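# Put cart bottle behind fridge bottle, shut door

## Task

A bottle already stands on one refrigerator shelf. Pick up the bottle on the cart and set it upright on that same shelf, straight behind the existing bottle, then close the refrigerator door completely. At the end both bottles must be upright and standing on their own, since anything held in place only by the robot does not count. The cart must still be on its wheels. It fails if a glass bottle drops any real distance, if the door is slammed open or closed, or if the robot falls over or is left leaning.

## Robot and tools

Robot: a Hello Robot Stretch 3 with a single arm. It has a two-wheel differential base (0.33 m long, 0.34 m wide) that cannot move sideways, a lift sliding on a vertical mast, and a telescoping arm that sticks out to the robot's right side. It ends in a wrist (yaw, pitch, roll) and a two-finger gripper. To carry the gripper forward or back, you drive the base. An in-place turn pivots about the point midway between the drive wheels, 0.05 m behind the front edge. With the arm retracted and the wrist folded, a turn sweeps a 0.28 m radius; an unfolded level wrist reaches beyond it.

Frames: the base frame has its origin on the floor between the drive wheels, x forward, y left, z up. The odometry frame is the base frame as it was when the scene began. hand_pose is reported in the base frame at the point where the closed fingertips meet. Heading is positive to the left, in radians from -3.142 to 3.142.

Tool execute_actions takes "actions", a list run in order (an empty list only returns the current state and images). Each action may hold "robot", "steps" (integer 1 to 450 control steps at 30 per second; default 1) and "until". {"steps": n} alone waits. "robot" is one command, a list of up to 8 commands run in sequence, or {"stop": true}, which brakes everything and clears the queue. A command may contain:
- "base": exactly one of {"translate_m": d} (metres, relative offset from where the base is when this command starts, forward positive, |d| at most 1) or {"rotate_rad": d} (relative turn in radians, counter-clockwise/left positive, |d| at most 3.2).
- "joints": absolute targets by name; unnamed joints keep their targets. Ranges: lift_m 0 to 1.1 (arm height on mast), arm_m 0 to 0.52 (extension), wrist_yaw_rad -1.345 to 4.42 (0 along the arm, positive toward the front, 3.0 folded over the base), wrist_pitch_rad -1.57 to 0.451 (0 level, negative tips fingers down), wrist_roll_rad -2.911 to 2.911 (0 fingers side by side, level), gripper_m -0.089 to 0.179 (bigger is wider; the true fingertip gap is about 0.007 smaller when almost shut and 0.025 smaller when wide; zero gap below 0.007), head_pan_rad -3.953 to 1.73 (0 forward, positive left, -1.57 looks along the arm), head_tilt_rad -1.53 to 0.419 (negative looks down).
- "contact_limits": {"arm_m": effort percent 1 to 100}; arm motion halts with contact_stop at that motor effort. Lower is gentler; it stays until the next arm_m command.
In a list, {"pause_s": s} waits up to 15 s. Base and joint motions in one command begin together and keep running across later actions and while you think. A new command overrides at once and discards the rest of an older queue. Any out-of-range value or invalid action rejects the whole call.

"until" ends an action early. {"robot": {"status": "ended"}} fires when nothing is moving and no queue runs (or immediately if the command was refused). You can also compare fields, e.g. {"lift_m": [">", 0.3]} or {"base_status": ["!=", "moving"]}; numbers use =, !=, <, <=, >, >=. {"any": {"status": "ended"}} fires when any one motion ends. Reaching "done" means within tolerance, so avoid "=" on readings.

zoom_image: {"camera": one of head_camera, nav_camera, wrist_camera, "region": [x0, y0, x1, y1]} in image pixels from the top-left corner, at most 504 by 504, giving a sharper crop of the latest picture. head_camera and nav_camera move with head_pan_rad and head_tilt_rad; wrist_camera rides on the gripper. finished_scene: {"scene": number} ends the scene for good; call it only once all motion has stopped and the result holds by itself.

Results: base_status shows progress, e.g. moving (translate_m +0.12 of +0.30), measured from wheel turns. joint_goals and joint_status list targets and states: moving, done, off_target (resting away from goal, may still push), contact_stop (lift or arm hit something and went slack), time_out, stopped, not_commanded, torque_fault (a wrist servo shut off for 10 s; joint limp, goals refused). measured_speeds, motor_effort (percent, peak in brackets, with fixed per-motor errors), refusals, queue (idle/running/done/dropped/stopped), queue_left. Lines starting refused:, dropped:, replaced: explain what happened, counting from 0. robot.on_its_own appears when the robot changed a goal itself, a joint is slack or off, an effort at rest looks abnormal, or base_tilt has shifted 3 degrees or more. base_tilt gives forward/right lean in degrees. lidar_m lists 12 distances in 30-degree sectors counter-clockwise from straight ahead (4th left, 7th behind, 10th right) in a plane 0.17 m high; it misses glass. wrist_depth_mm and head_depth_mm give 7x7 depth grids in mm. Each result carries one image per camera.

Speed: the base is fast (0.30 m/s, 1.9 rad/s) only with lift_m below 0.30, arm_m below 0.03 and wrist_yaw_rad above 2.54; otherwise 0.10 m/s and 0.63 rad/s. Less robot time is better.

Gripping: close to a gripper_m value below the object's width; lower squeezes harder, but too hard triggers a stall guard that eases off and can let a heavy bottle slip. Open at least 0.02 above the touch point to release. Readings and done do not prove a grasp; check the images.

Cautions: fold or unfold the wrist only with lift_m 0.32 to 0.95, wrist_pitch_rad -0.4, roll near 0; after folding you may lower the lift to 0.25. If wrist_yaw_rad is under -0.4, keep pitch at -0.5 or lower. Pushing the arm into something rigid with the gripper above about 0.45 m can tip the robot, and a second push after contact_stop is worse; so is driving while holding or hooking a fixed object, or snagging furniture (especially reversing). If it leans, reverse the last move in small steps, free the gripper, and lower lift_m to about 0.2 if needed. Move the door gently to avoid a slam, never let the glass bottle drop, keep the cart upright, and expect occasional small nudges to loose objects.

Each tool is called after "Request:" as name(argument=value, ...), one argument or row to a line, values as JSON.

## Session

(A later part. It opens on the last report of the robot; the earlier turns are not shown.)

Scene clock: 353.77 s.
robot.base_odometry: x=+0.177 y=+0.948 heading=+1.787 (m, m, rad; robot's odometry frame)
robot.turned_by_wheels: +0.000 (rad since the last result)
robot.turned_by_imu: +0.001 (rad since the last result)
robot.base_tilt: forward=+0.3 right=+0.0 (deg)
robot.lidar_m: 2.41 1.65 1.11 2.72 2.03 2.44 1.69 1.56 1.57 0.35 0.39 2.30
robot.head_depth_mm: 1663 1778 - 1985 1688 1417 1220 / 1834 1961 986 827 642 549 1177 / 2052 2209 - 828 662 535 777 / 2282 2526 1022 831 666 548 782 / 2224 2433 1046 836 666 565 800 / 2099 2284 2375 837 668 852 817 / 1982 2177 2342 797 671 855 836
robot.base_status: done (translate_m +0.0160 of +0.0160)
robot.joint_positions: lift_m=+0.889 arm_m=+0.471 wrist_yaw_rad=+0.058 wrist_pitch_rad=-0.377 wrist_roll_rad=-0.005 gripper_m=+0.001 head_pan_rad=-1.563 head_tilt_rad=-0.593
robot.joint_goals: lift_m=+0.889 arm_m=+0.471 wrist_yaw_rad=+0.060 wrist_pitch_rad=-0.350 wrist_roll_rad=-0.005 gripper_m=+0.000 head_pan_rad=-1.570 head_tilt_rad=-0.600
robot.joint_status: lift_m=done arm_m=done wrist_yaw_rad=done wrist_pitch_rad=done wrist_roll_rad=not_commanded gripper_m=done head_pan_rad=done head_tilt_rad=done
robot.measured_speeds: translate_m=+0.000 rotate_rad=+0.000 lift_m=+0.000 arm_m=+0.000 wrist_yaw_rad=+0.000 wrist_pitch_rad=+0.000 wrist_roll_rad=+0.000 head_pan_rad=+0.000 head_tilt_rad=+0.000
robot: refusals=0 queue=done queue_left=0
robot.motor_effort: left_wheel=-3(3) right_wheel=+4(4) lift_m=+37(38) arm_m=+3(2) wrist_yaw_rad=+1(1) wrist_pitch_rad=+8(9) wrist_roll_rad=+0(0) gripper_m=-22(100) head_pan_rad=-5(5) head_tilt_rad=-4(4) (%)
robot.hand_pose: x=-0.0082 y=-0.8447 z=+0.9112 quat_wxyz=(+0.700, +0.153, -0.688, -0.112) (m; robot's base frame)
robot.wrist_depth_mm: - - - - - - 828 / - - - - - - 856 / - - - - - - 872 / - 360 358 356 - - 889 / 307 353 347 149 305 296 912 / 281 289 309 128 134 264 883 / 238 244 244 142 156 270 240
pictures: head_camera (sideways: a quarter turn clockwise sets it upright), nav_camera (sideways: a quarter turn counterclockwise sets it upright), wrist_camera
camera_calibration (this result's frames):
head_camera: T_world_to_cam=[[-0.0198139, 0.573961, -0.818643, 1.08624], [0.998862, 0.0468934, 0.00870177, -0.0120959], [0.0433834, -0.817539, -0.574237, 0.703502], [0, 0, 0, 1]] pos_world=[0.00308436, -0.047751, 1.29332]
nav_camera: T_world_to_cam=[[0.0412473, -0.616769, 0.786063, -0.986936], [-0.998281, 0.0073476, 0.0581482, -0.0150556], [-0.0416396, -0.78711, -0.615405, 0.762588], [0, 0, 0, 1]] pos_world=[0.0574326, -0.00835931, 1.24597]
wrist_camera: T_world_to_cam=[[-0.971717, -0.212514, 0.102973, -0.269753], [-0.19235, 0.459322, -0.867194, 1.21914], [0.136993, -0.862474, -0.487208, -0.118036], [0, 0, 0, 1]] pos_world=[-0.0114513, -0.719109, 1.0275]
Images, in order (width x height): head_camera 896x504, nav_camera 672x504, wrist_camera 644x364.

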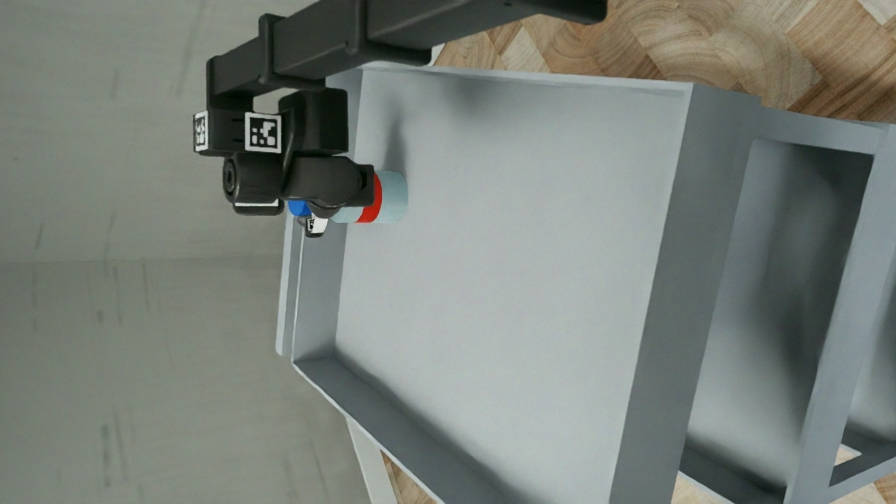

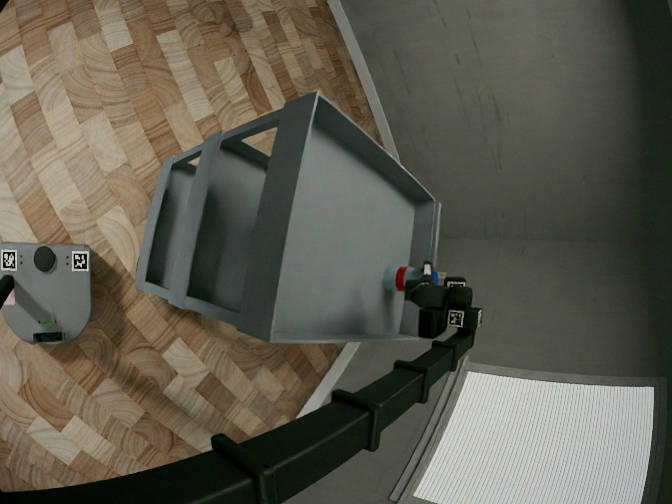

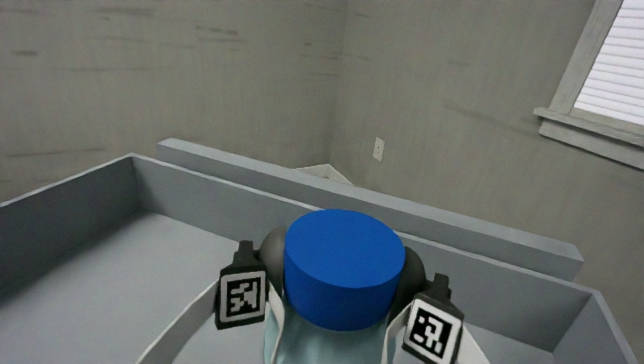

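Request:
execute_actions(
  actions=[
    {"robot":{"joints":{"lift_m":0.915}},"steps":100,"until":{"robot":{"status":"ended"}}},
    {"steps":10},
  ],
)

Scene clock: 361.13 s.
robot.base_odometry: x=+0.177 y=+0.948 heading=+1.787 (m, m, rad; robot's odometry frame)
robot.turned_by_wheels: +0.000 (rad since the last result)
robot.turned_by_imu: +0.001 (rad since the last result)
robot.base_tilt: forward=+0.0 right=+0.0 (deg)
robot.lidar_m: 2.42 1.65 1.11 2.72 2.03 2.44 1.68 1.56 1.57 0.35 0.39 2.29
robot.head_depth_mm: 1663 1759 - 2058 1685 1413 1221 / 1828 1949 975 822 641 551 1177 / 2049 2202 867 825 661 534 779 / 2299 2511 1019 832 666 549 782 / 2211 2406 1046 829 663 564 799 / 2085 2292 2373 839 668 851 816 / 1991 2148 2356 801 670 854 835
robot.base_status: done (translate_m +0.0160 of +0.0160)
robot.joint_positions: lift_m=+0.915 arm_m=+0.471 wrist_yaw_rad=+0.058 wrist_pitch_rad=-0.398 wrist_roll_rad=-0.005 gripper_m=+0.001 head_pan_rad=-1.563 head_tilt_rad=-0.593
robot.joint_goals: lift_m=+0.915 arm_m=+0.471 wrist_yaw_rad=+0.060 wrist_pitch_rad=-0.350 wrist_roll_rad=-0.005 gripper_m=+0.000 head_pan_rad=-1.570 head_tilt_rad=-0.600
robot.joint_status: lift_m=done arm_m=done wrist_yaw_rad=done wrist_pitch_rad=done wrist_roll_rad=not_commanded gripper_m=done head_pan_rad=done head_tilt_rad=done
robot.measured_speeds: translate_m=+0.000 rotate_rad=+0.000 lift_m=+0.000 arm_m=+0.000 wrist_yaw_rad=+0.000 wrist_pitch_rad=+0.000 wrist_roll_rad=+0.000 head_pan_rad=+0.000 head_tilt_rad=+0.000
robot: refusals=0 queue=done queue_left=0
robot.motor_effort: left_wheel=-2(3) right_wheel=+3(4) lift_m=+53(54) arm_m=+3(3) wrist_yaw_rad=+2(1) wrist_pitch_rad=+14(16) wrist_roll_rad=+0(1) gripper_m=-22(22) head_pan_rad=-5(5) head_tilt_rad=-5(5) (%)
robot.hand_pose: x=-0.0083 y=-0.8422 z=+0.9318 quat_wxyz=(+0.699, +0.160, -0.687, -0.119) (m; robot's base frame)
robot.wrist_depth_mm: - - - - - - 843 / - - - - - - 870 / - - - - - - 898 / - 374 379 - - - 920 / 308 365 360 150 326 - 944 / 297 309 327 127 135 280 890 / 261 268 267 142 154 282 262
pictures: head_camera (sideways: a quarter turn clockwise sets it upright), nav_camera (sideways: a quarter turn counterclockwise sets it upright), wrist_camera
camera_calibration (this result's frames):
head_camera: T_world_to_cam=[[-0.0198139, 0.573961, -0.818643, 1.08624], [0.998862, 0.0468935, 0.00870177, -0.0120959], [0.0433835, -0.817539, -0.574237, 0.703502], [0, 0, 0, 1]] pos_world=[0.00308437, -0.047751, 1.29332]
nav_camera: T_world_to_cam=[[0.0412473, -0.616769, 0.786063, -0.986936], [-0.998281, 0.00734747, 0.0581482, -0.0150556], [-0.0416396, -0.78711, -0.615405, 0.762588], [0, 0, 0, 1]] pos_world=[0.0574326, -0.00835931, 1.24597]
wrist_camera: T_world_to_cam=[[-0.97159, -0.214689, 0.0996059, -0.270169], [-0.193428, 0.47781, -0.856903, 1.24178], [0.136375, -0.851825, -0.505762, -0.0795209], [0, 0, 0, 1]] pos_world=[-0.0114529, -0.719076, 1.05078]
Images, in order (width x height): head_camera 896x504, nav_camera 672x504, wrist_camera 644x364.

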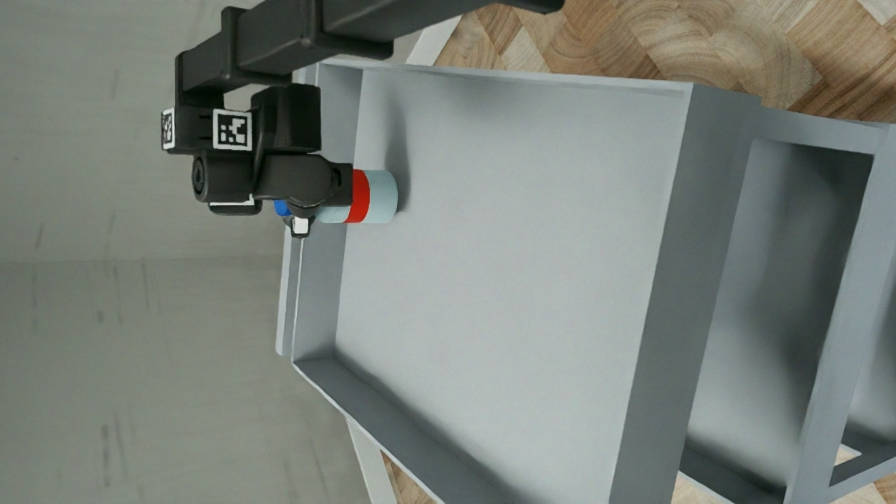

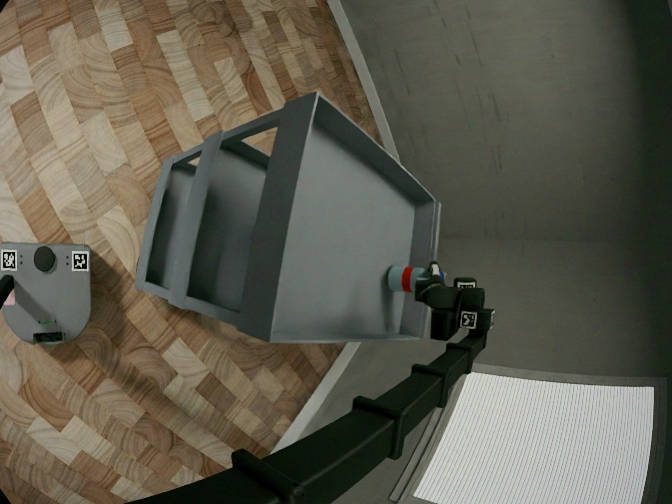

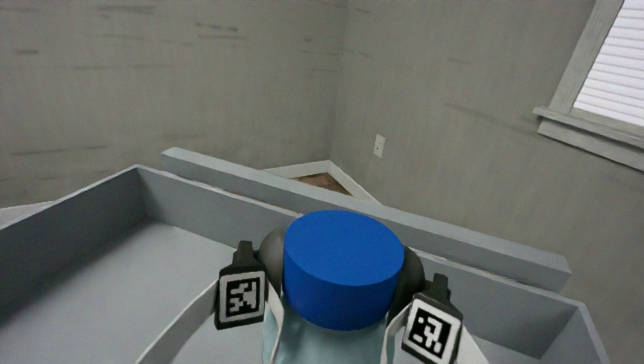

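Request:
execute_actions(
  actions=[
    {"robot":{"joints":{"lift_m":0.99,"wrist_pitch_rad":-0.33,"head_pan_rad":0.0,"head_tilt_rad":-0.75}},"steps":100,"until":{"robot":{"lift_m":[">",0.965]}}},
    {"robot":{"joints":{"arm_m":0.0}},"steps":200,"until":{"robot":{"arm_m":["<",0.12]}}},
    {"robot":{"base":{"rotate_rad":0.80}},"steps":200,"until":{"robot":{"status":"ended"}}},
    {"robot":{"base":{"translate_m":0.7},"joints":{"lift_m":0.25}},"steps":400,"until":{"robot":{"status":"ended"}}},
  ],
)

Scene clock: 426.40 s.
robot.base_odometry: x=-0.418 y=+1.317 heading=+2.586 (m, m, rad; robot's odometry frame)
robot.turned_by_wheels: +0.800 (rad since the last result)
robot.turned_by_imu: +0.820 (rad since the last result)
robot.base_tilt: forward=+0.1 right=+0.0 (deg)
robot.lidar_m: 0.97 0.49 0.50 2.08 2.10 2.28 0.99 0.93 2.39 0.33 1.92 0.96
robot.head_depth_mm: 1005 922 1041 1632 1484 1297 1150 / 1125 1334 1305 1486 1437 1299 1149 / 1141 1360 1304 1547 1464 1308 1145 / 1154 1377 1316 1611 1475 1306 1156 / 1042 1165 1226 1393 1489 1314 1155 / 873 949 1033 1085 1146 1224 1146 / 749 776 808 835 876 921 1052
robot.base_status: done (translate_m +0.7000 of +0.7000)
robot.joint_positions: lift_m=+0.250 arm_m=+0.000 wrist_yaw_rad=+0.059 wrist_pitch_rad=-0.382 wrist_roll_rad=-0.005 gripper_m=+0.001 head_pan_rad=-0.007 head_tilt_rad=-0.741
robot.joint_goals: lift_m=+0.250 arm_m=+0.000 wrist_yaw_rad=+0.060 wrist_pitch_rad=-0.330 wrist_roll_rad=-0.005 gripper_m=+0.000 head_pan_rad=+0.000 head_tilt_rad=-0.750
robot.joint_status: lift_m=done arm_m=done wrist_yaw_rad=done wrist_pitch_rad=off_target wrist_roll_rad=not_commanded gripper_m=done head_pan_rad=done head_tilt_rad=done
robot.measured_speeds: translate_m=+0.000 rotate_rad=+0.000 lift_m=+0.000 arm_m=+0.000 wrist_yaw_rad=+0.000 wrist_pitch_rad=+0.000 wrist_roll_rad=+0.000 head_pan_rad=+0.000 head_tilt_rad=+0.000
robot: refusals=0 queue=done queue_left=0
robot.motor_effort: left_wheel=-1(6) right_wheel=+2(6) lift_m=+39(54) arm_m=-3(4) wrist_yaw_rad=+0(1) wrist_pitch_rad=+16(18) wrist_roll_rad=+0(0) gripper_m=-21(22) head_pan_rad=+4(57) head_tilt_rad=-5(24) (%)
robot.hand_pose: x=-0.0081 y=-0.3736 z=+0.2708 quat_wxyz=(+0.700, +0.155, -0.688, -0.114) (m; robot's base frame)
robot.wrist_depth_mm: - - - - - - - / - - - - - - - / 969 - - - - - - / 704 729 771 825 883 932 - / 548 583 606 150 664 692 720 / 465 478 515 127 134 558 581 / 401 411 404 142 155 471 478
pictures: head_camera (sideways: a quarter turn clockwise sets it upright), nav_camera (sideways: a quarter turn counterclockwise sets it upright), wrist_camera
camera_calibration (this result's frames):
head_camera: T_world_to_cam=[[-0.688546, -0.0105714, -0.725116, 0.968408], [-0.0305002, 0.999431, 0.0143914, -0.0132217], [0.724551, 0.0320253, -0.688476, 0.847953], [0, 0, 0, 1]] pos_world=[0.0520045, -0.00370432, 1.28619]
nav_camera: T_world_to_cam=[[0.726394, 0.0314106, 0.68656, -0.861431], [-0.0132844, -0.998127, 0.0597203, -0.0230994], [0.68715, -0.052501, -0.724616, 0.900194], [0, 0, 0, 1]] pos_world=[0.00686366, 0.0512631, 1.2451]
wrist_camera: T_world_to_cam=[[-0.971527, -0.213815, 0.102071, -0.103817], [-0.192981, 0.464189, -0.864457, 0.448517], [0.137453, -0.859541, -0.492235, -0.0213151], [0, 0, 0, 1]] pos_world=[-0.0113762, -0.248715, 0.387828]
Images, in order (width x height): head_camera 896x504, nav_camera 672x504, wrist_camera 644x364.

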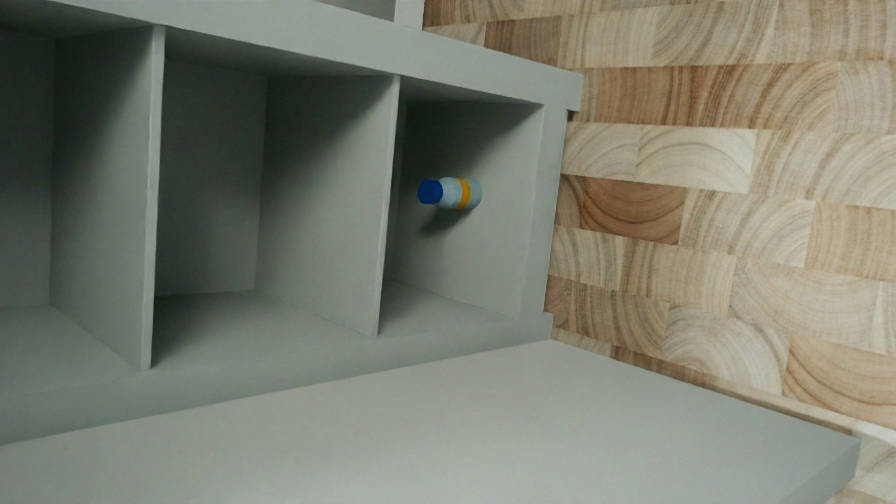

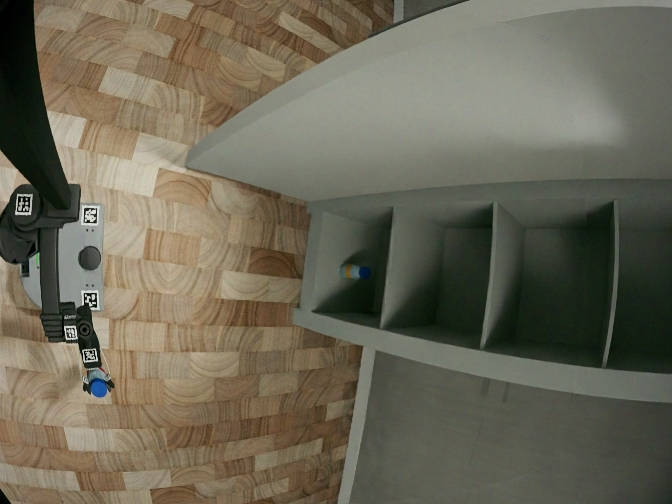

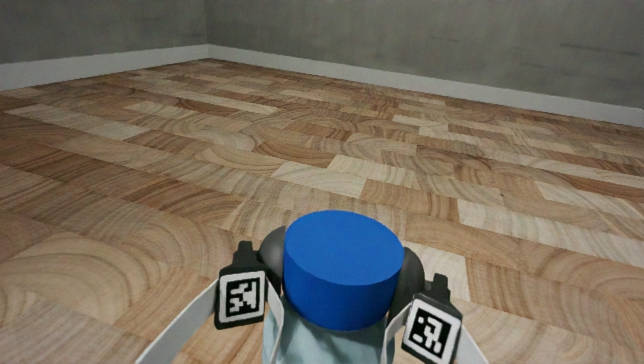

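Request:
zoom_image(
  camera="head_camera",
  region=[350, 50, 650, 360],
)

Region (350, 50, 650, 360) of head_camera's 896x504 image, scaled by 1.626, with more detail than that image has; it fills the left 488 columns of this view, and the rest is white.

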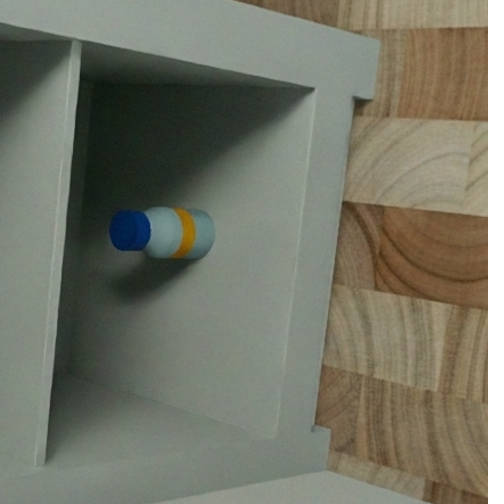

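Request:
execute_actions(
  actions=[
    {"robot":[{"base":{"translate_m":0.443},"joints":{"head_pan_rad":-1.57,"head_tilt_rad":-1.0}},{"base":{"rotate_rad":1.449}},{"base":{"translate_m":0.13}}],"steps":450,"until":{"robot":{"status":"ended"}}},
  ],
)

Scene clock: 520.87 s.
robot.base_odometry: x=-0.876 y=+1.449 heading=-2.248 (m, m, rad; robot's odometry frame)
robot.turned_by_wheels: +1.449 (rad since the last result)
robot.turned_by_imu: +1.479 (rad since the last result)
robot.base_tilt: forward=+0.1 right=+0.0 (deg)
robot.lidar_m: 0.19 0.20 2.77 2.67 1.73 2.64 2.55 1.51 0.60 0.33 0.27 0.20
robot.head_depth_mm: 602 1042 967 1121 1251 1185 1105 / 605 1050 972 1270 1257 1210 - / 612 1051 978 1254 1243 1234 - / 612 1054 979 1277 1255 1202 1100 / 618 746 854 937 1198 1164 1099 / 515 580 668 705 721 737 758 / 475 496 502 510 518 527 537
robot.base_status: done (translate_m +0.1300 of +0.1300)
robot.joint_positions: lift_m=+0.250 arm_m=+0.000 wrist_yaw_rad=+0.059 wrist_pitch_rad=-0.382 wrist_roll_rad=-0.005 gripper_m=+0.001 head_pan_rad=-1.563 head_tilt_rad=-0.988
robot.joint_goals: lift_m=+0.250 arm_m=+0.000 wrist_yaw_rad=+0.060 wrist_pitch_rad=-0.330 wrist_roll_rad=-0.005 gripper_m=+0.000 head_pan_rad=-1.570 head_tilt_rad=-1.000
robot.joint_status: lift_m=done arm_m=done wrist_yaw_rad=done wrist_pitch_rad=off_target wrist_roll_rad=not_commanded gripper_m=done head_pan_rad=done head_tilt_rad=done
robot.measured_speeds: translate_m=+0.000 rotate_rad=+0.000 lift_m=+0.000 arm_m=+0.000 wrist_yaw_rad=+0.000 wrist_pitch_rad=+0.000 wrist_roll_rad=+0.000 head_pan_rad=+0.000 head_tilt_rad=+0.000
robot: refusals=0 queue=done queue_left=0
robot.motor_effort: left_wheel=-1(6) right_wheel=+2(5) lift_m=+39(39) arm_m=-3(3) wrist_yaw_rad=+1(0) wrist_pitch_rad=+16(16) wrist_roll_rad=+0(0) gripper_m=-21(21) head_pan_rad=-5(58) head_tilt_rad=-8(31) (%)
robot.hand_pose: x=-0.0080 y=-0.3736 z=+0.2708 quat_wxyz=(+0.700, +0.155, -0.688, -0.114) (m; robot's base frame)
robot.wrist_depth_mm: 207 262 339 626 608 586 469 / 213 280 362 653 648 612 445 / 218 304 380 719 687 666 437 / 226 322 409 549 468 589 417 / 232 322 392 151 450 473 396 / 240 331 383 127 134 374 368 / 247 325 409 143 156 338 331
pictures: head_camera (sideways: a quarter turn clockwise sets it upright), nav_camera (sideways: a quarter turn counterclockwise sets it upright), wrist_camera
camera_calibration (this result's frames):
head_camera: T_world_to_cam=[[-0.0218718, 0.844711, -0.534776, 0.716336], [0.998911, 0.040511, 0.0231352, -0.0308786], [0.0412068, -0.533687, -0.844677, 1.05523], [0, 0, 0, 1]] pos_world=[0.0030298, -0.040683, 1.27512]
nav_camera: T_world_to_cam=[[0.0431837, -0.871679, 0.488172, -0.598794], [-0.998101, -0.0161613, 0.0594346, -0.016701], [-0.0439184, -0.489811, -0.870722, 1.09461], [0, 0, 0, 1]] pos_world=[0.0572625, 0.0139258, 1.24641]
wrist_camera: T_world_to_cam=[[-0.971524, -0.213827, 0.102073, -0.103821], [-0.192989, 0.464187, -0.864457, 0.448519], [0.137463, -0.85954, -0.492235, -0.021321], [0, 0, 0, 1]] pos_world=[-0.0113748, -0.248723, 0.387828]
Images, in order (width x height): head_camera 896x504, nav_camera 672x504, wrist_camera 644x364.

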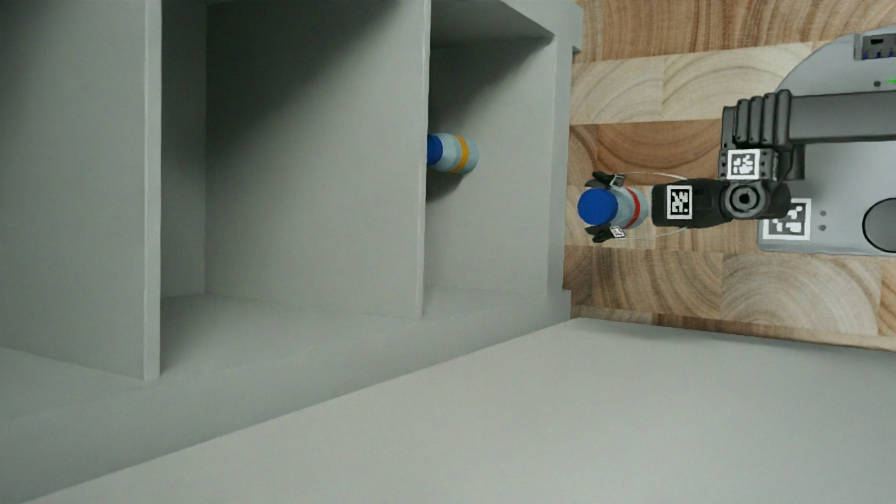

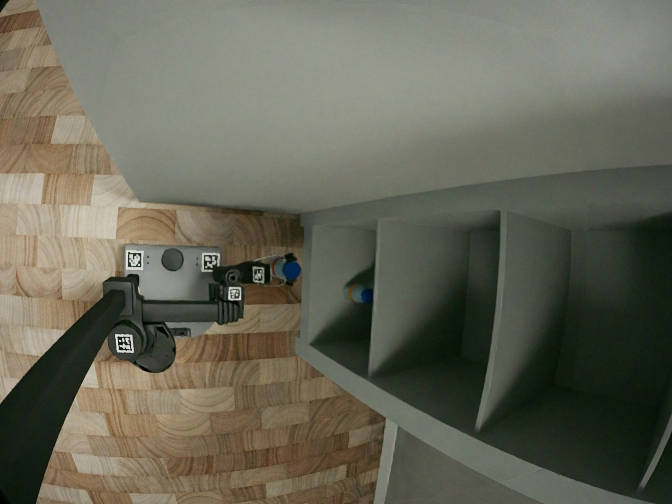

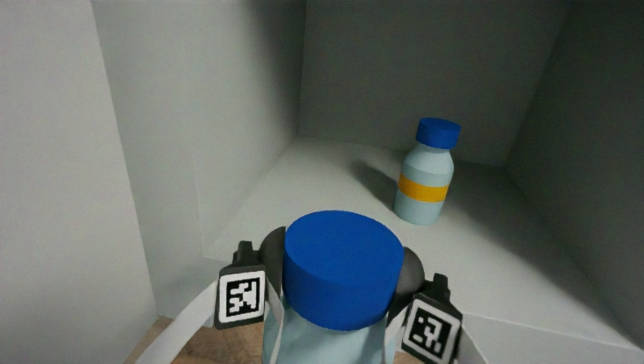

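Request:
zoom_image(
  camera="head_camera",
  region=[400, 0, 820, 340],
)

Region (400, 0, 820, 340) of head_camera's 896x504 image, scaled by 1.200, with more detail than that image has; it fills the top 408 rows of this view, and the rest is white.

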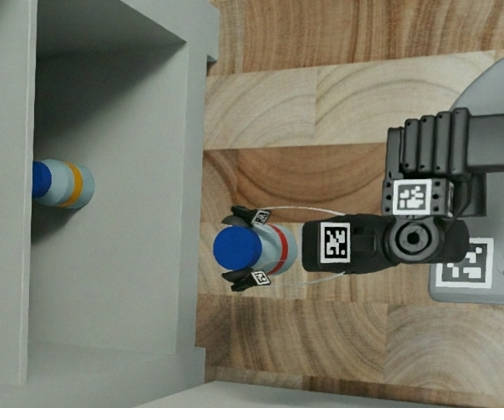

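Request:
execute_actions(
  actions=[
    {"robot":{"joints":{"arm_m":0.22,"wrist_yaw_rad":0.15},"contact_limits":{"arm_m":20}},"steps":200,"until":{"robot":{"status":"ended"}}},
  ],
)

Scene clock: 599.30 s.
robot.base_odometry: x=-0.876 y=+1.449 heading=-2.248 (m, m, rad; robot's odometry frame)
robot.turned_by_wheels: +0.000 (rad since the last result)
robot.turned_by_imu: +0.001 (rad since the last result)
robot.base_tilt: forward=+0.2 right=+0.0 (deg)
robot.lidar_m: 0.19 0.20 2.77 2.67 1.74 2.65 2.55 1.52 0.60 0.55 0.27 0.20
robot.head_depth_mm: 602 1040 971 1120 1247 1191 1108 / 606 1048 971 1274 1249 1190 - / 611 1050 975 1233 1264 1198 - / 614 1061 978 1273 1268 1201 1105 / 618 745 857 935 1199 1172 1099 / 516 579 670 706 723 739 758 / 477 495 503 510 518 526 537
robot.base_status: done (translate_m +0.1300 of +0.1300)
robot.joint_positions: lift_m=+0.250 arm_m=+0.220 wrist_yaw_rad=+0.149 wrist_pitch_rad=-0.382 wrist_roll_rad=-0.005 gripper_m=+0.001 head_pan_rad=-1.563 head_tilt_rad=-0.988
robot.joint_goals: lift_m=+0.250 arm_m=+0.220 wrist_yaw_rad=+0.150 wrist_pitch_rad=-0.330 wrist_roll_rad=-0.005 gripper_m=+0.000 head_pan_rad=-1.570 head_tilt_rad=-1.000
robot.joint_status: lift_m=done arm_m=done wrist_yaw_rad=done wrist_pitch_rad=off_target wrist_roll_rad=not_commanded gripper_m=done head_pan_rad=done head_tilt_rad=done
robot.measured_speeds: translate_m=+0.000 rotate_rad=+0.000 lift_m=+0.000 arm_m=+0.000 wrist_yaw_rad=+0.000 wrist_pitch_rad=+0.000 wrist_roll_rad=+0.000 head_pan_rad=+0.000 head_tilt_rad=+0.000
robot: refusals=0 queue=done queue_left=0
robot.motor_effort: left_wheel=-1(1) right_wheel=+2(2) lift_m=+39(39) arm_m=+3(3) wrist_yaw_rad=+1(7) wrist_pitch_rad=+16(16) wrist_roll_rad=+0(1) gripper_m=-20(21) head_pan_rad=-5(5) head_tilt_rad=-8(8) (%)
robot.contact_limits: arm_m 20 (drawing in: default 18, maximum 30; extending or still: default 25, maximum 41)
robot.hand_pose: x=+0.0123 y=-0.5909 z=+0.2708 quat_wxyz=(+0.704, +0.186, -0.680, -0.082) (m; robot's base frame)
robot.wrist_depth_mm: 141 178 264 431 415 390 365 / 146 185 282 459 445 407 388 / 152 192 297 492 473 435 410 / 157 203 319 531 508 475 438 / 162 211 330 150 444 225 441 / 169 223 308 128 134 229 386 / 176 225 273 142 156 241 318
pictures: head_camera (sideways: a quarter turn clockwise sets it upright), nav_camera (sideways: a quarter turn counterclockwise sets it upright), wrist_camera
camera_calibration (this result's frames):
head_camera: T_world_to_cam=[[-0.0218722, 0.844711, -0.534776, 0.716336], [0.998911, 0.0405114, 0.0231352, -0.0308786], [0.041207, -0.533687, -0.844677, 1.05523], [0, 0, 0, 1]] pos_world=[0.00302982, -0.040683, 1.27512]
nav_camera: T_world_to_cam=[[0.0431842, -0.871679, 0.488172, -0.598794], [-0.998101, -0.0161618, 0.0594346, -0.016701], [-0.0439182, -0.489811, -0.870722, 1.09461], [0, 0, 0, 1]] pos_world=[0.0572624, 0.0139258, 1.24641]
wrist_camera: T_world_to_cam=[[-0.948469, -0.299979, 0.102074, -0.181642], [-0.233787, 0.445037, -0.864457, 0.542479], [0.213893, -0.843774, -0.492235, -0.202469], [0, 0, 0, 1]] pos_world=[-0.00215073, -0.46675, 0.387828]
Images, in order (width x height): head_camera 896x504, nav_camera 672x504, wrist_camera 644x364.

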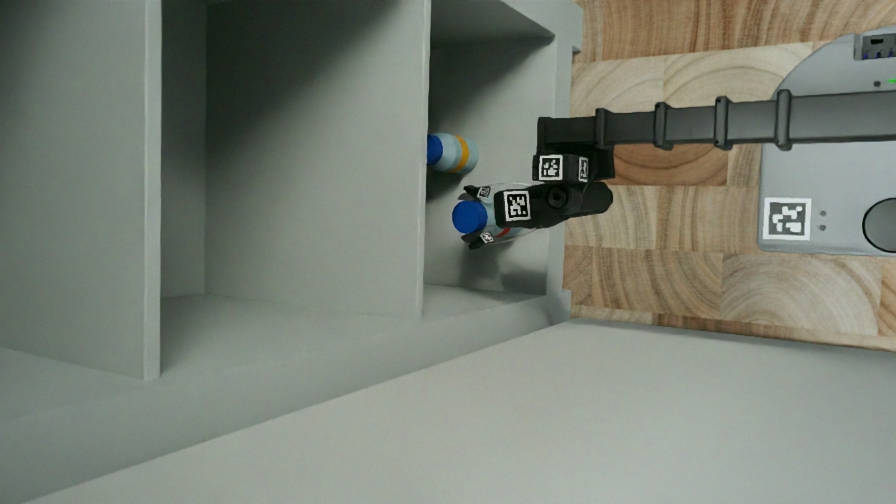

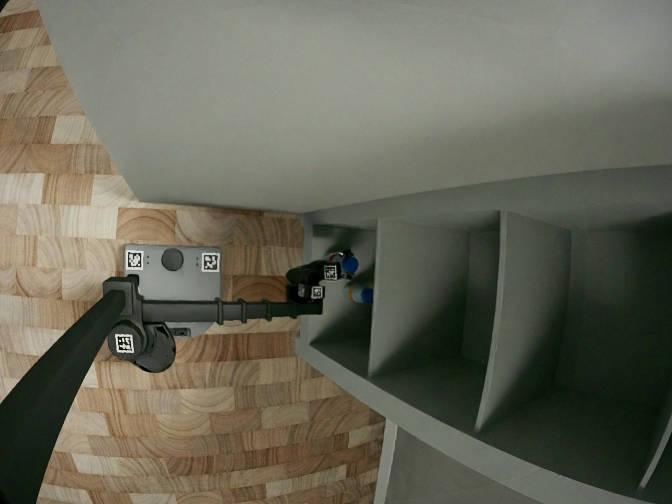

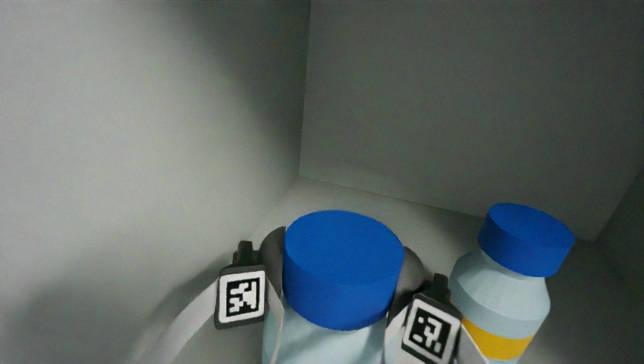

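Request:
execute_actions(
  actions=[
    {"robot":{"joints":{"arm_m":0.478},"contact_limits":{"arm_m":12}},"steps":200,"until":{"robot":{"status":"ended"}}},
    {"robot":{"joints":{"wrist_yaw_rad":-0.15}},"steps":100,"until":{"robot":{"status":"ended"}}},
  ],
)

Scene clock: 667.50 s.
robot.base_odometry: x=-0.876 y=+1.449 heading=-2.248 (m, m, rad; robot's odometry frame)
robot.turned_by_wheels: +0.000 (rad since the last result)
robot.turned_by_imu: +0.002 (rad since the last result)
robot.base_tilt: forward=+0.1 right=-0.1 (deg)
robot.lidar_m: 0.19 0.20 2.77 2.68 1.74 2.64 2.55 1.51 0.60 0.57 0.27 0.20
robot.head_depth_mm: 601 1034 966 1050 1259 1183 1105 / 605 1044 969 1262 1259 1190 - / 610 1050 978 1247 1255 1198 - / 612 1059 983 1285 1269 1201 1100 / 618 744 853 938 1193 1169 1093 / 514 579 670 706 721 740 756 / 476 496 503 511 519 527 536
robot.base_status: done (translate_m +0.1300 of +0.1300)
robot.joint_positions: lift_m=+0.250 arm_m=+0.478 wrist_yaw_rad=-0.148 wrist_pitch_rad=-0.382 wrist_roll_rad=-0.005 gripper_m=+0.001 head_pan_rad=-1.563 head_tilt_rad=-0.988
robot.joint_goals: lift_m=+0.250 arm_m=+0.478 wrist_yaw_rad=-0.150 wrist_pitch_rad=-0.330 wrist_roll_rad=-0.005 gripper_m=+0.000 head_pan_rad=-1.570 head_tilt_rad=-1.000
robot.joint_status: lift_m=done arm_m=done wrist_yaw_rad=done wrist_pitch_rad=off_target wrist_roll_rad=not_commanded gripper_m=done head_pan_rad=done head_tilt_rad=done
robot.measured_speeds: translate_m=+0.000 rotate_rad=+0.000 lift_m=+0.000 arm_m=+0.000 wrist_yaw_rad=+0.000 wrist_pitch_rad=+0.000 wrist_roll_rad=+0.000 head_pan_rad=+0.000 head_tilt_rad=+0.000
robot: refusals=0 queue=done queue_left=0
robot.motor_effort: left_wheel=-2(2) right_wheel=+2(2) lift_m=+39(39) arm_m=+3(1) wrist_yaw_rad=-2(4) wrist_pitch_rad=+16(16) wrist_roll_rad=+0(0) gripper_m=-21(21) head_pan_rad=-6(5) head_tilt_rad=-8(8) (%)
robot.contact_limits: arm_m 12 (drawing in: default 18, maximum 30; extending or still: default 25, maximum 41)
robot.hand_pose: x=-0.0552 y=-0.8489 z=+0.2708 quat_wxyz=(+0.684, +0.083, -0.700, -0.185) (m; robot's base frame)
robot.wrist_depth_mm: 192 193 194 194 196 198 198 / 207 205 209 211 212 213 213 / 221 222 224 228 228 229 231 / 234 244 243 247 248 251 250 / 245 267 268 150 269 274 276 / 251 294 293 128 134 306 295 / 252 274 272 143 155 312 292
pictures: head_camera (sideways: a quarter turn clockwise sets it upright), nav_camera (sideways: a quarter turn counterclockwise sets it upright), wrist_camera
camera_calibration (this result's frames):
head_camera: T_world_to_cam=[[-0.0218719, 0.844711, -0.534775, 0.716336], [0.998911, 0.0405111, 0.0231352, -0.0308786], [0.0412069, -0.533687, -0.844677, 1.05523], [0, 0, 0, 1]] pos_world=[0.0030298, -0.040683, 1.27512]
nav_camera: T_world_to_cam=[[0.0431838, -0.871679, 0.488171, -0.598794], [-0.998101, -0.0161614, 0.0594346, -0.0167009], [-0.0439184, -0.489811, -0.870722, 1.09461], [0, 0, 0, 1]] pos_world=[0.0572624, 0.0139258, 1.24641]
wrist_camera: T_world_to_cam=[[-0.994729, -0.00980942, 0.102073, -0.0793598], [-0.0935763, 0.49392, -0.864457, 0.690736], [-0.0419363, -0.869452, -0.492235, -0.441627], [0, 0, 0, 1]] pos_world=[-0.0328251, -0.725921, 0.387828]
Images, in order (width x height): head_camera 896x504, nav_camera 672x504, wrist_camera 644x364.

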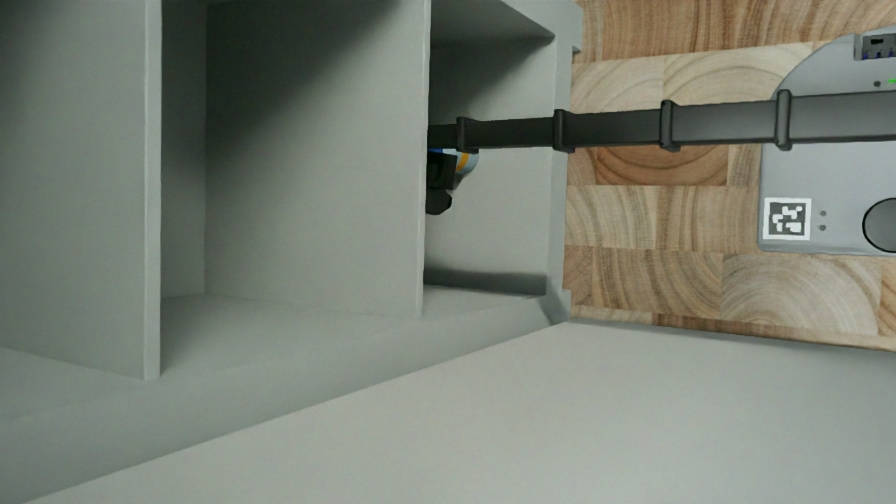

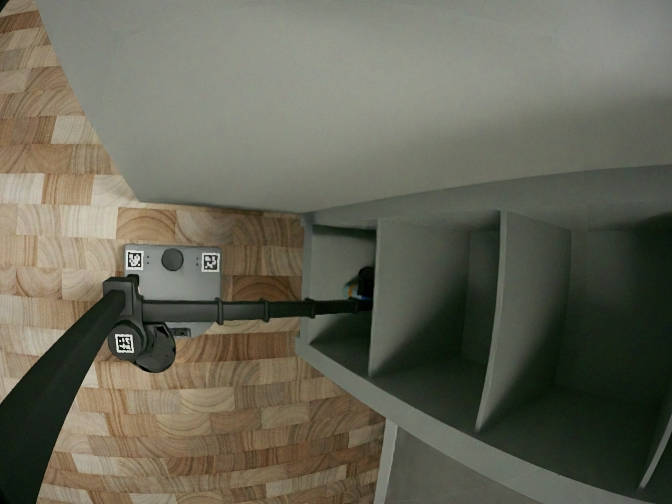

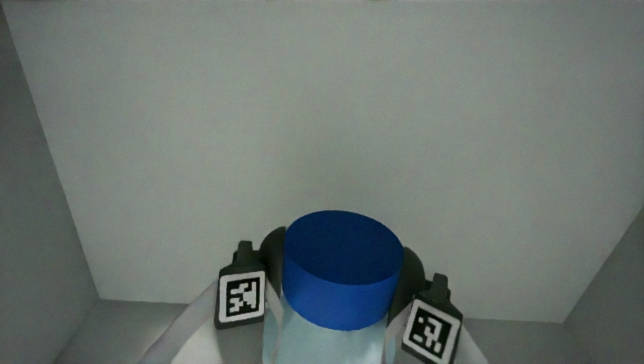

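Request:
execute_actions(
  actions=[
    {"robot":{"joints":{"wrist_yaw_rad":-0.39}},"steps":100,"until":{"robot":{"status":"ended"}}},
    {"robot":{"joints":{"lift_m":0.234}},"steps":100,"until":{"robot":{"status":"ended"}}},
    {"steps":5},
  ],
)

Scene clock: 697.67 s.
robot.base_odometry: x=-0.876 y=+1.449 heading=-2.248 (m, m, rad; robot's odometry frame)
robot.turned_by_wheels: +0.000 (rad since the last result)
robot.turned_by_imu: +0.001 (rad since the last result)
robot.base_tilt: forward=+0.2 right=+0.0 (deg)
robot.lidar_m: 0.19 0.20 2.77 2.68 1.74 2.65 2.55 1.51 0.60 0.56 0.27 0.20
robot.head_depth_mm: 600 1039 960 1051 1246 1187 1101 / 604 1046 971 1268 1264 1192 - / 610 1054 977 1257 1263 1202 - / 615 1052 985 1277 1266 1201 1104 / 618 746 855 938 1198 1179 1095 / 515 579 669 705 719 740 757 / 476 495 503 509 518 527 536
robot.base_status: done (translate_m +0.1300 of +0.1300)
robot.joint_positions: lift_m=+0.234 arm_m=+0.478 wrist_yaw_rad=-0.388 wrist_pitch_rad=-0.382 wrist_roll_rad=-0.005 gripper_m=+0.001 head_pan_rad=-1.563 head_tilt_rad=-0.988
robot.joint_goals: lift_m=+0.234 arm_m=+0.478 wrist_yaw_rad=-0.390 wrist_pitch_rad=-0.330 wrist_roll_rad=-0.005 gripper_m=+0.000 head_pan_rad=-1.570 head_tilt_rad=-1.000
robot.joint_status: lift_m=done arm_m=done wrist_yaw_rad=done wrist_pitch_rad=off_target wrist_roll_rad=not_commanded gripper_m=done head_pan_rad=done head_tilt_rad=done
robot.measured_speeds: translate_m=+0.000 rotate_rad=+0.000 lift_m=+0.000 arm_m=+0.000 wrist_yaw_rad=+0.000 wrist_pitch_rad=+0.000 wrist_roll_rad=+0.000 head_pan_rad=+0.000 head_tilt_rad=+0.000
robot: refusals=0 queue=done queue_left=0
robot.motor_effort: left_wheel=-1(1) right_wheel=+2(2) lift_m=+40(41) arm_m=+3(3) wrist_yaw_rad=-2(6) wrist_pitch_rad=+16(16) wrist_roll_rad=+0(0) gripper_m=-21(21) head_pan_rad=-5(4) head_tilt_rad=-8(7) (%)
robot.contact_limits: arm_m 12 (drawing in: default 18, maximum 30; extending or still: default 25, maximum 41)
robot.hand_pose: x=-0.1080 y=-0.8344 z=+0.2548 quat_wxyz=(+0.657, -0.001, -0.705, -0.266) (m; robot's base frame)
robot.wrist_depth_mm: 175 184 196 208 223 240 230 / 185 195 210 224 243 261 229 / 198 209 227 245 266 282 232 / 214 226 246 270 294 303 235 / 230 245 267 150 318 310 235 / 252 270 283 128 134 317 237 / 251 258 255 143 155 289 236
pictures: head_camera (sideways: a quarter turn clockwise sets it upright), nav_camera (sideways: a quarter turn counterclockwise sets it upright), wrist_camera
camera_calibration (this result's frames):
head_camera: T_world_to_cam=[[-0.0218719, 0.844711, -0.534775, 0.716336], [0.998911, 0.0405111, 0.0231352, -0.0308786], [0.0412069, -0.533687, -0.844677, 1.05523], [0, 0, 0, 1]] pos_world=[0.0030298, -0.040683, 1.27512]
nav_camera: T_world_to_cam=[[0.0431838, -0.871679, 0.488172, -0.598794], [-0.998101, -0.0161614, 0.0594346, -0.016701], [-0.0439184, -0.489811, -0.870722, 1.09461], [0, 0, 0, 1]] pos_world=[0.0572624, 0.0139258, 1.24641]
wrist_camera: T_world_to_cam=[[-0.968563, 0.226862, 0.10208, 0.0701908], [0.0264649, 0.501973, -0.864478, 0.684482], [-0.247358, -0.8346, -0.492196, -0.432219], [0, 0, 0, 1]] pos_world=[-0.0570434, -0.720245, 0.371818]
Images, in order (width x height): head_camera 896x504, nav_camera 672x504, wrist_camera 644x364.

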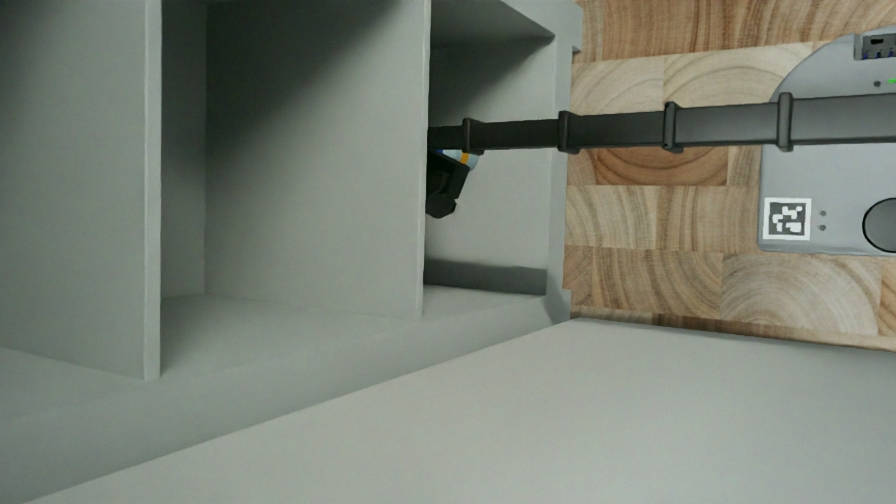

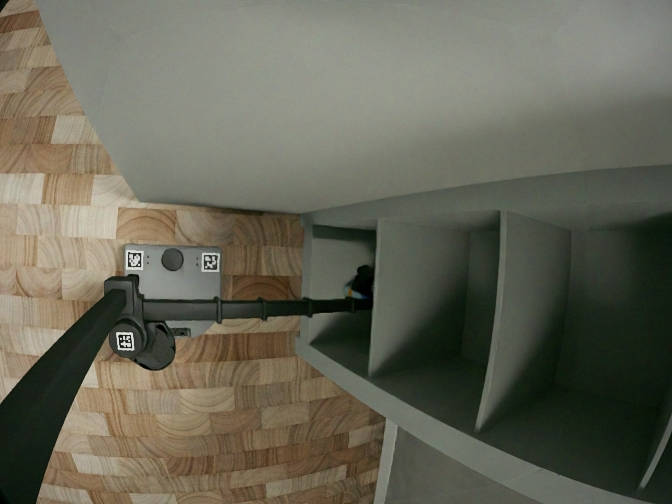

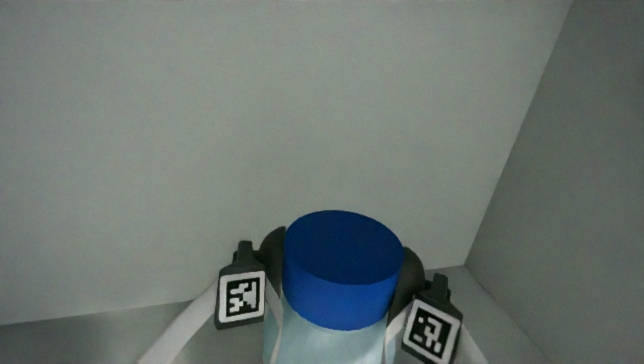

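Request:
execute_actions(
  actions=[
    {"robot":{"joints":{"lift_m":0.225}},"steps":100,"until":{"robot":{"status":"ended"}}},
    {"steps":5},
  ],
)

Scene clock: 704.20 s.
robot.base_odometry: x=-0.876 y=+1.449 heading=-2.248 (m, m, rad; robot's odometry frame)
robot.turned_by_wheels: +0.000 (rad since the last result)
robot.turned_by_imu: +0.001 (rad since the last result)
robot.base_tilt: forward=+0.1 right=+0.0 (deg)
robot.lidar_m: 0.19 0.20 2.77 2.68 1.74 2.64 2.55 1.51 0.60 0.57 0.27 0.20
robot.head_depth_mm: 600 1033 970 1051 1248 1186 1103 / 606 1047 973 1259 1266 1194 - / 610 1051 979 1224 1264 1201 - / 613 1061 982 1281 1265 1203 1104 / 619 745 859 937 1202 1175 1095 / 516 581 668 705 721 738 755 / 475 495 502 510 517 526 537
robot.base_status: done (translate_m +0.1300 of +0.1300)
robot.joint_positions: lift_m=+0.225 arm_m=+0.478 wrist_yaw_rad=-0.388 wrist_pitch_rad=-0.382 wrist_roll_rad=-0.005 gripper_m=+0.001 head_pan_rad=-1.563 head_tilt_rad=-0.988
robot.joint_goals: lift_m=+0.225 arm_m=+0.478 wrist_yaw_rad=-0.390 wrist_pitch_rad=-0.330 wrist_roll_rad=-0.005 gripper_m=+0.000 head_pan_rad=-1.570 head_tilt_rad=-1.000
robot.joint_status: lift_m=done arm_m=done wrist_yaw_rad=done wrist_pitch_rad=off_target wrist_roll_rad=not_commanded gripper_m=done head_pan_rad=done head_tilt_rad=done
robot.measured_speeds: translate_m=+0.000 rotate_rad=+0.000 lift_m=+0.000 arm_m=+0.000 wrist_yaw_rad=+0.000 wrist_pitch_rad=+0.000 wrist_roll_rad=+0.000 head_pan_rad=+0.000 head_tilt_rad=+0.000
robot: refusals=0 queue=done queue_left=0
robot.motor_effort: left_wheel=-1(1) right_wheel=+3(2) lift_m=+40(40) arm_m=+2(3) wrist_yaw_rad=-2(2) wrist_pitch_rad=+16(16) wrist_roll_rad=+0(0) gripper_m=-21(22) head_pan_rad=-4(5) head_tilt_rad=-7(7) (%)
robot.contact_limits: arm_m 12 (drawing in: default 18, maximum 30; extending or still: default 25, maximum 41)
robot.hand_pose: x=-0.1080 y=-0.8344 z=+0.2458 quat_wxyz=(+0.657, -0.001, -0.705, -0.266) (m; robot's base frame)
robot.wrist_depth_mm: 174 182 194 206 223 243 230 / 185 197 209 224 242 263 229 / 197 210 227 246 264 282 232 / 212 228 245 264 290 302 232 / 229 245 266 151 320 311 234 / 250 271 283 127 135 311 236 / 241 247 246 142 155 282 238
pictures: head_camera (sideways: a quarter turn clockwise sets it upright), nav_camera (sideways: a quarter turn counterclockwise sets it upright), wrist_camera
camera_calibration (this result's frames):
head_camera: T_world_to_cam=[[-0.0218722, 0.844711, -0.534775, 0.716336], [0.998911, 0.0405114, 0.0231352, -0.0308786], [0.041207, -0.533687, -0.844678, 1.05523], [0, 0, 0, 1]] pos_world=[0.00302982, -0.040683, 1.27512]
nav_camera: T_world_to_cam=[[0.0431842, -0.871679, 0.488171, -0.598794], [-0.998101, -0.0161618, 0.0594346, -0.0167009], [-0.0439182, -0.489811, -0.870722, 1.09461], [0, 0, 0, 1]] pos_world=[0.0572624, 0.0139258, 1.24641]
wrist_camera: T_world_to_cam=[[-0.968562, 0.226864, 0.102083, 0.071109], [0.026457, 0.501954, -0.86449, 0.676698], [-0.247363, -0.834611, -0.492176, -0.43666], [0, 0, 0, 1]] pos_world=[-0.0570434, -0.720245, 0.362826]
Images, in order (width x height): head_camera 896x504, nav_camera 672x504, wrist_camera 644x364.

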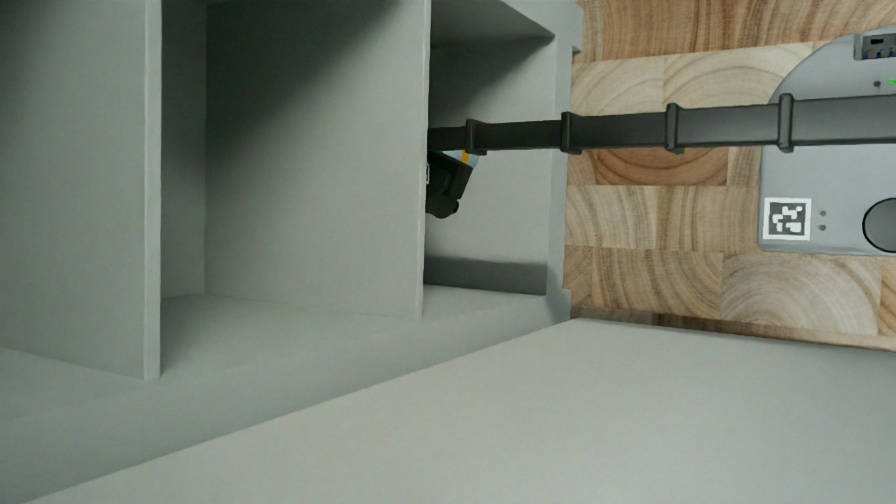

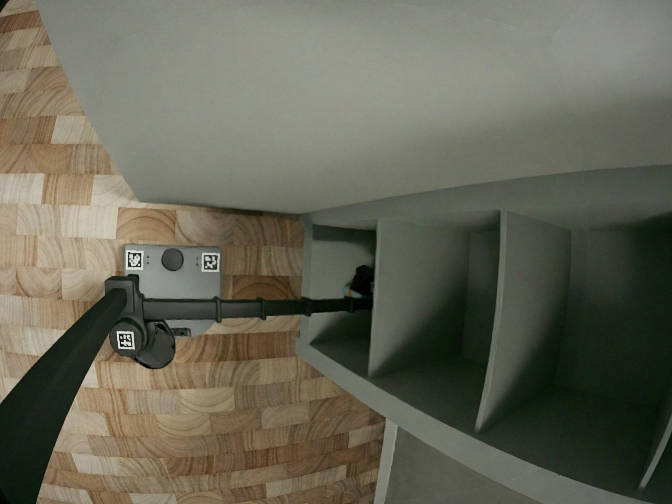

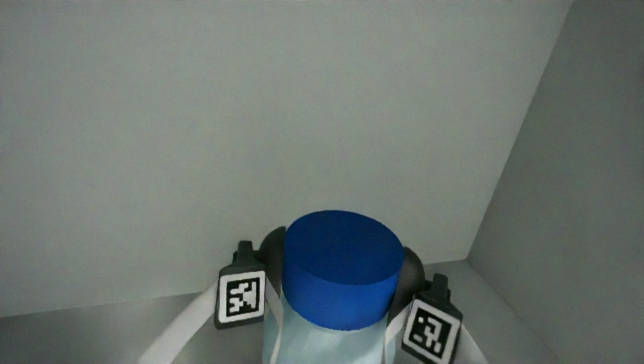

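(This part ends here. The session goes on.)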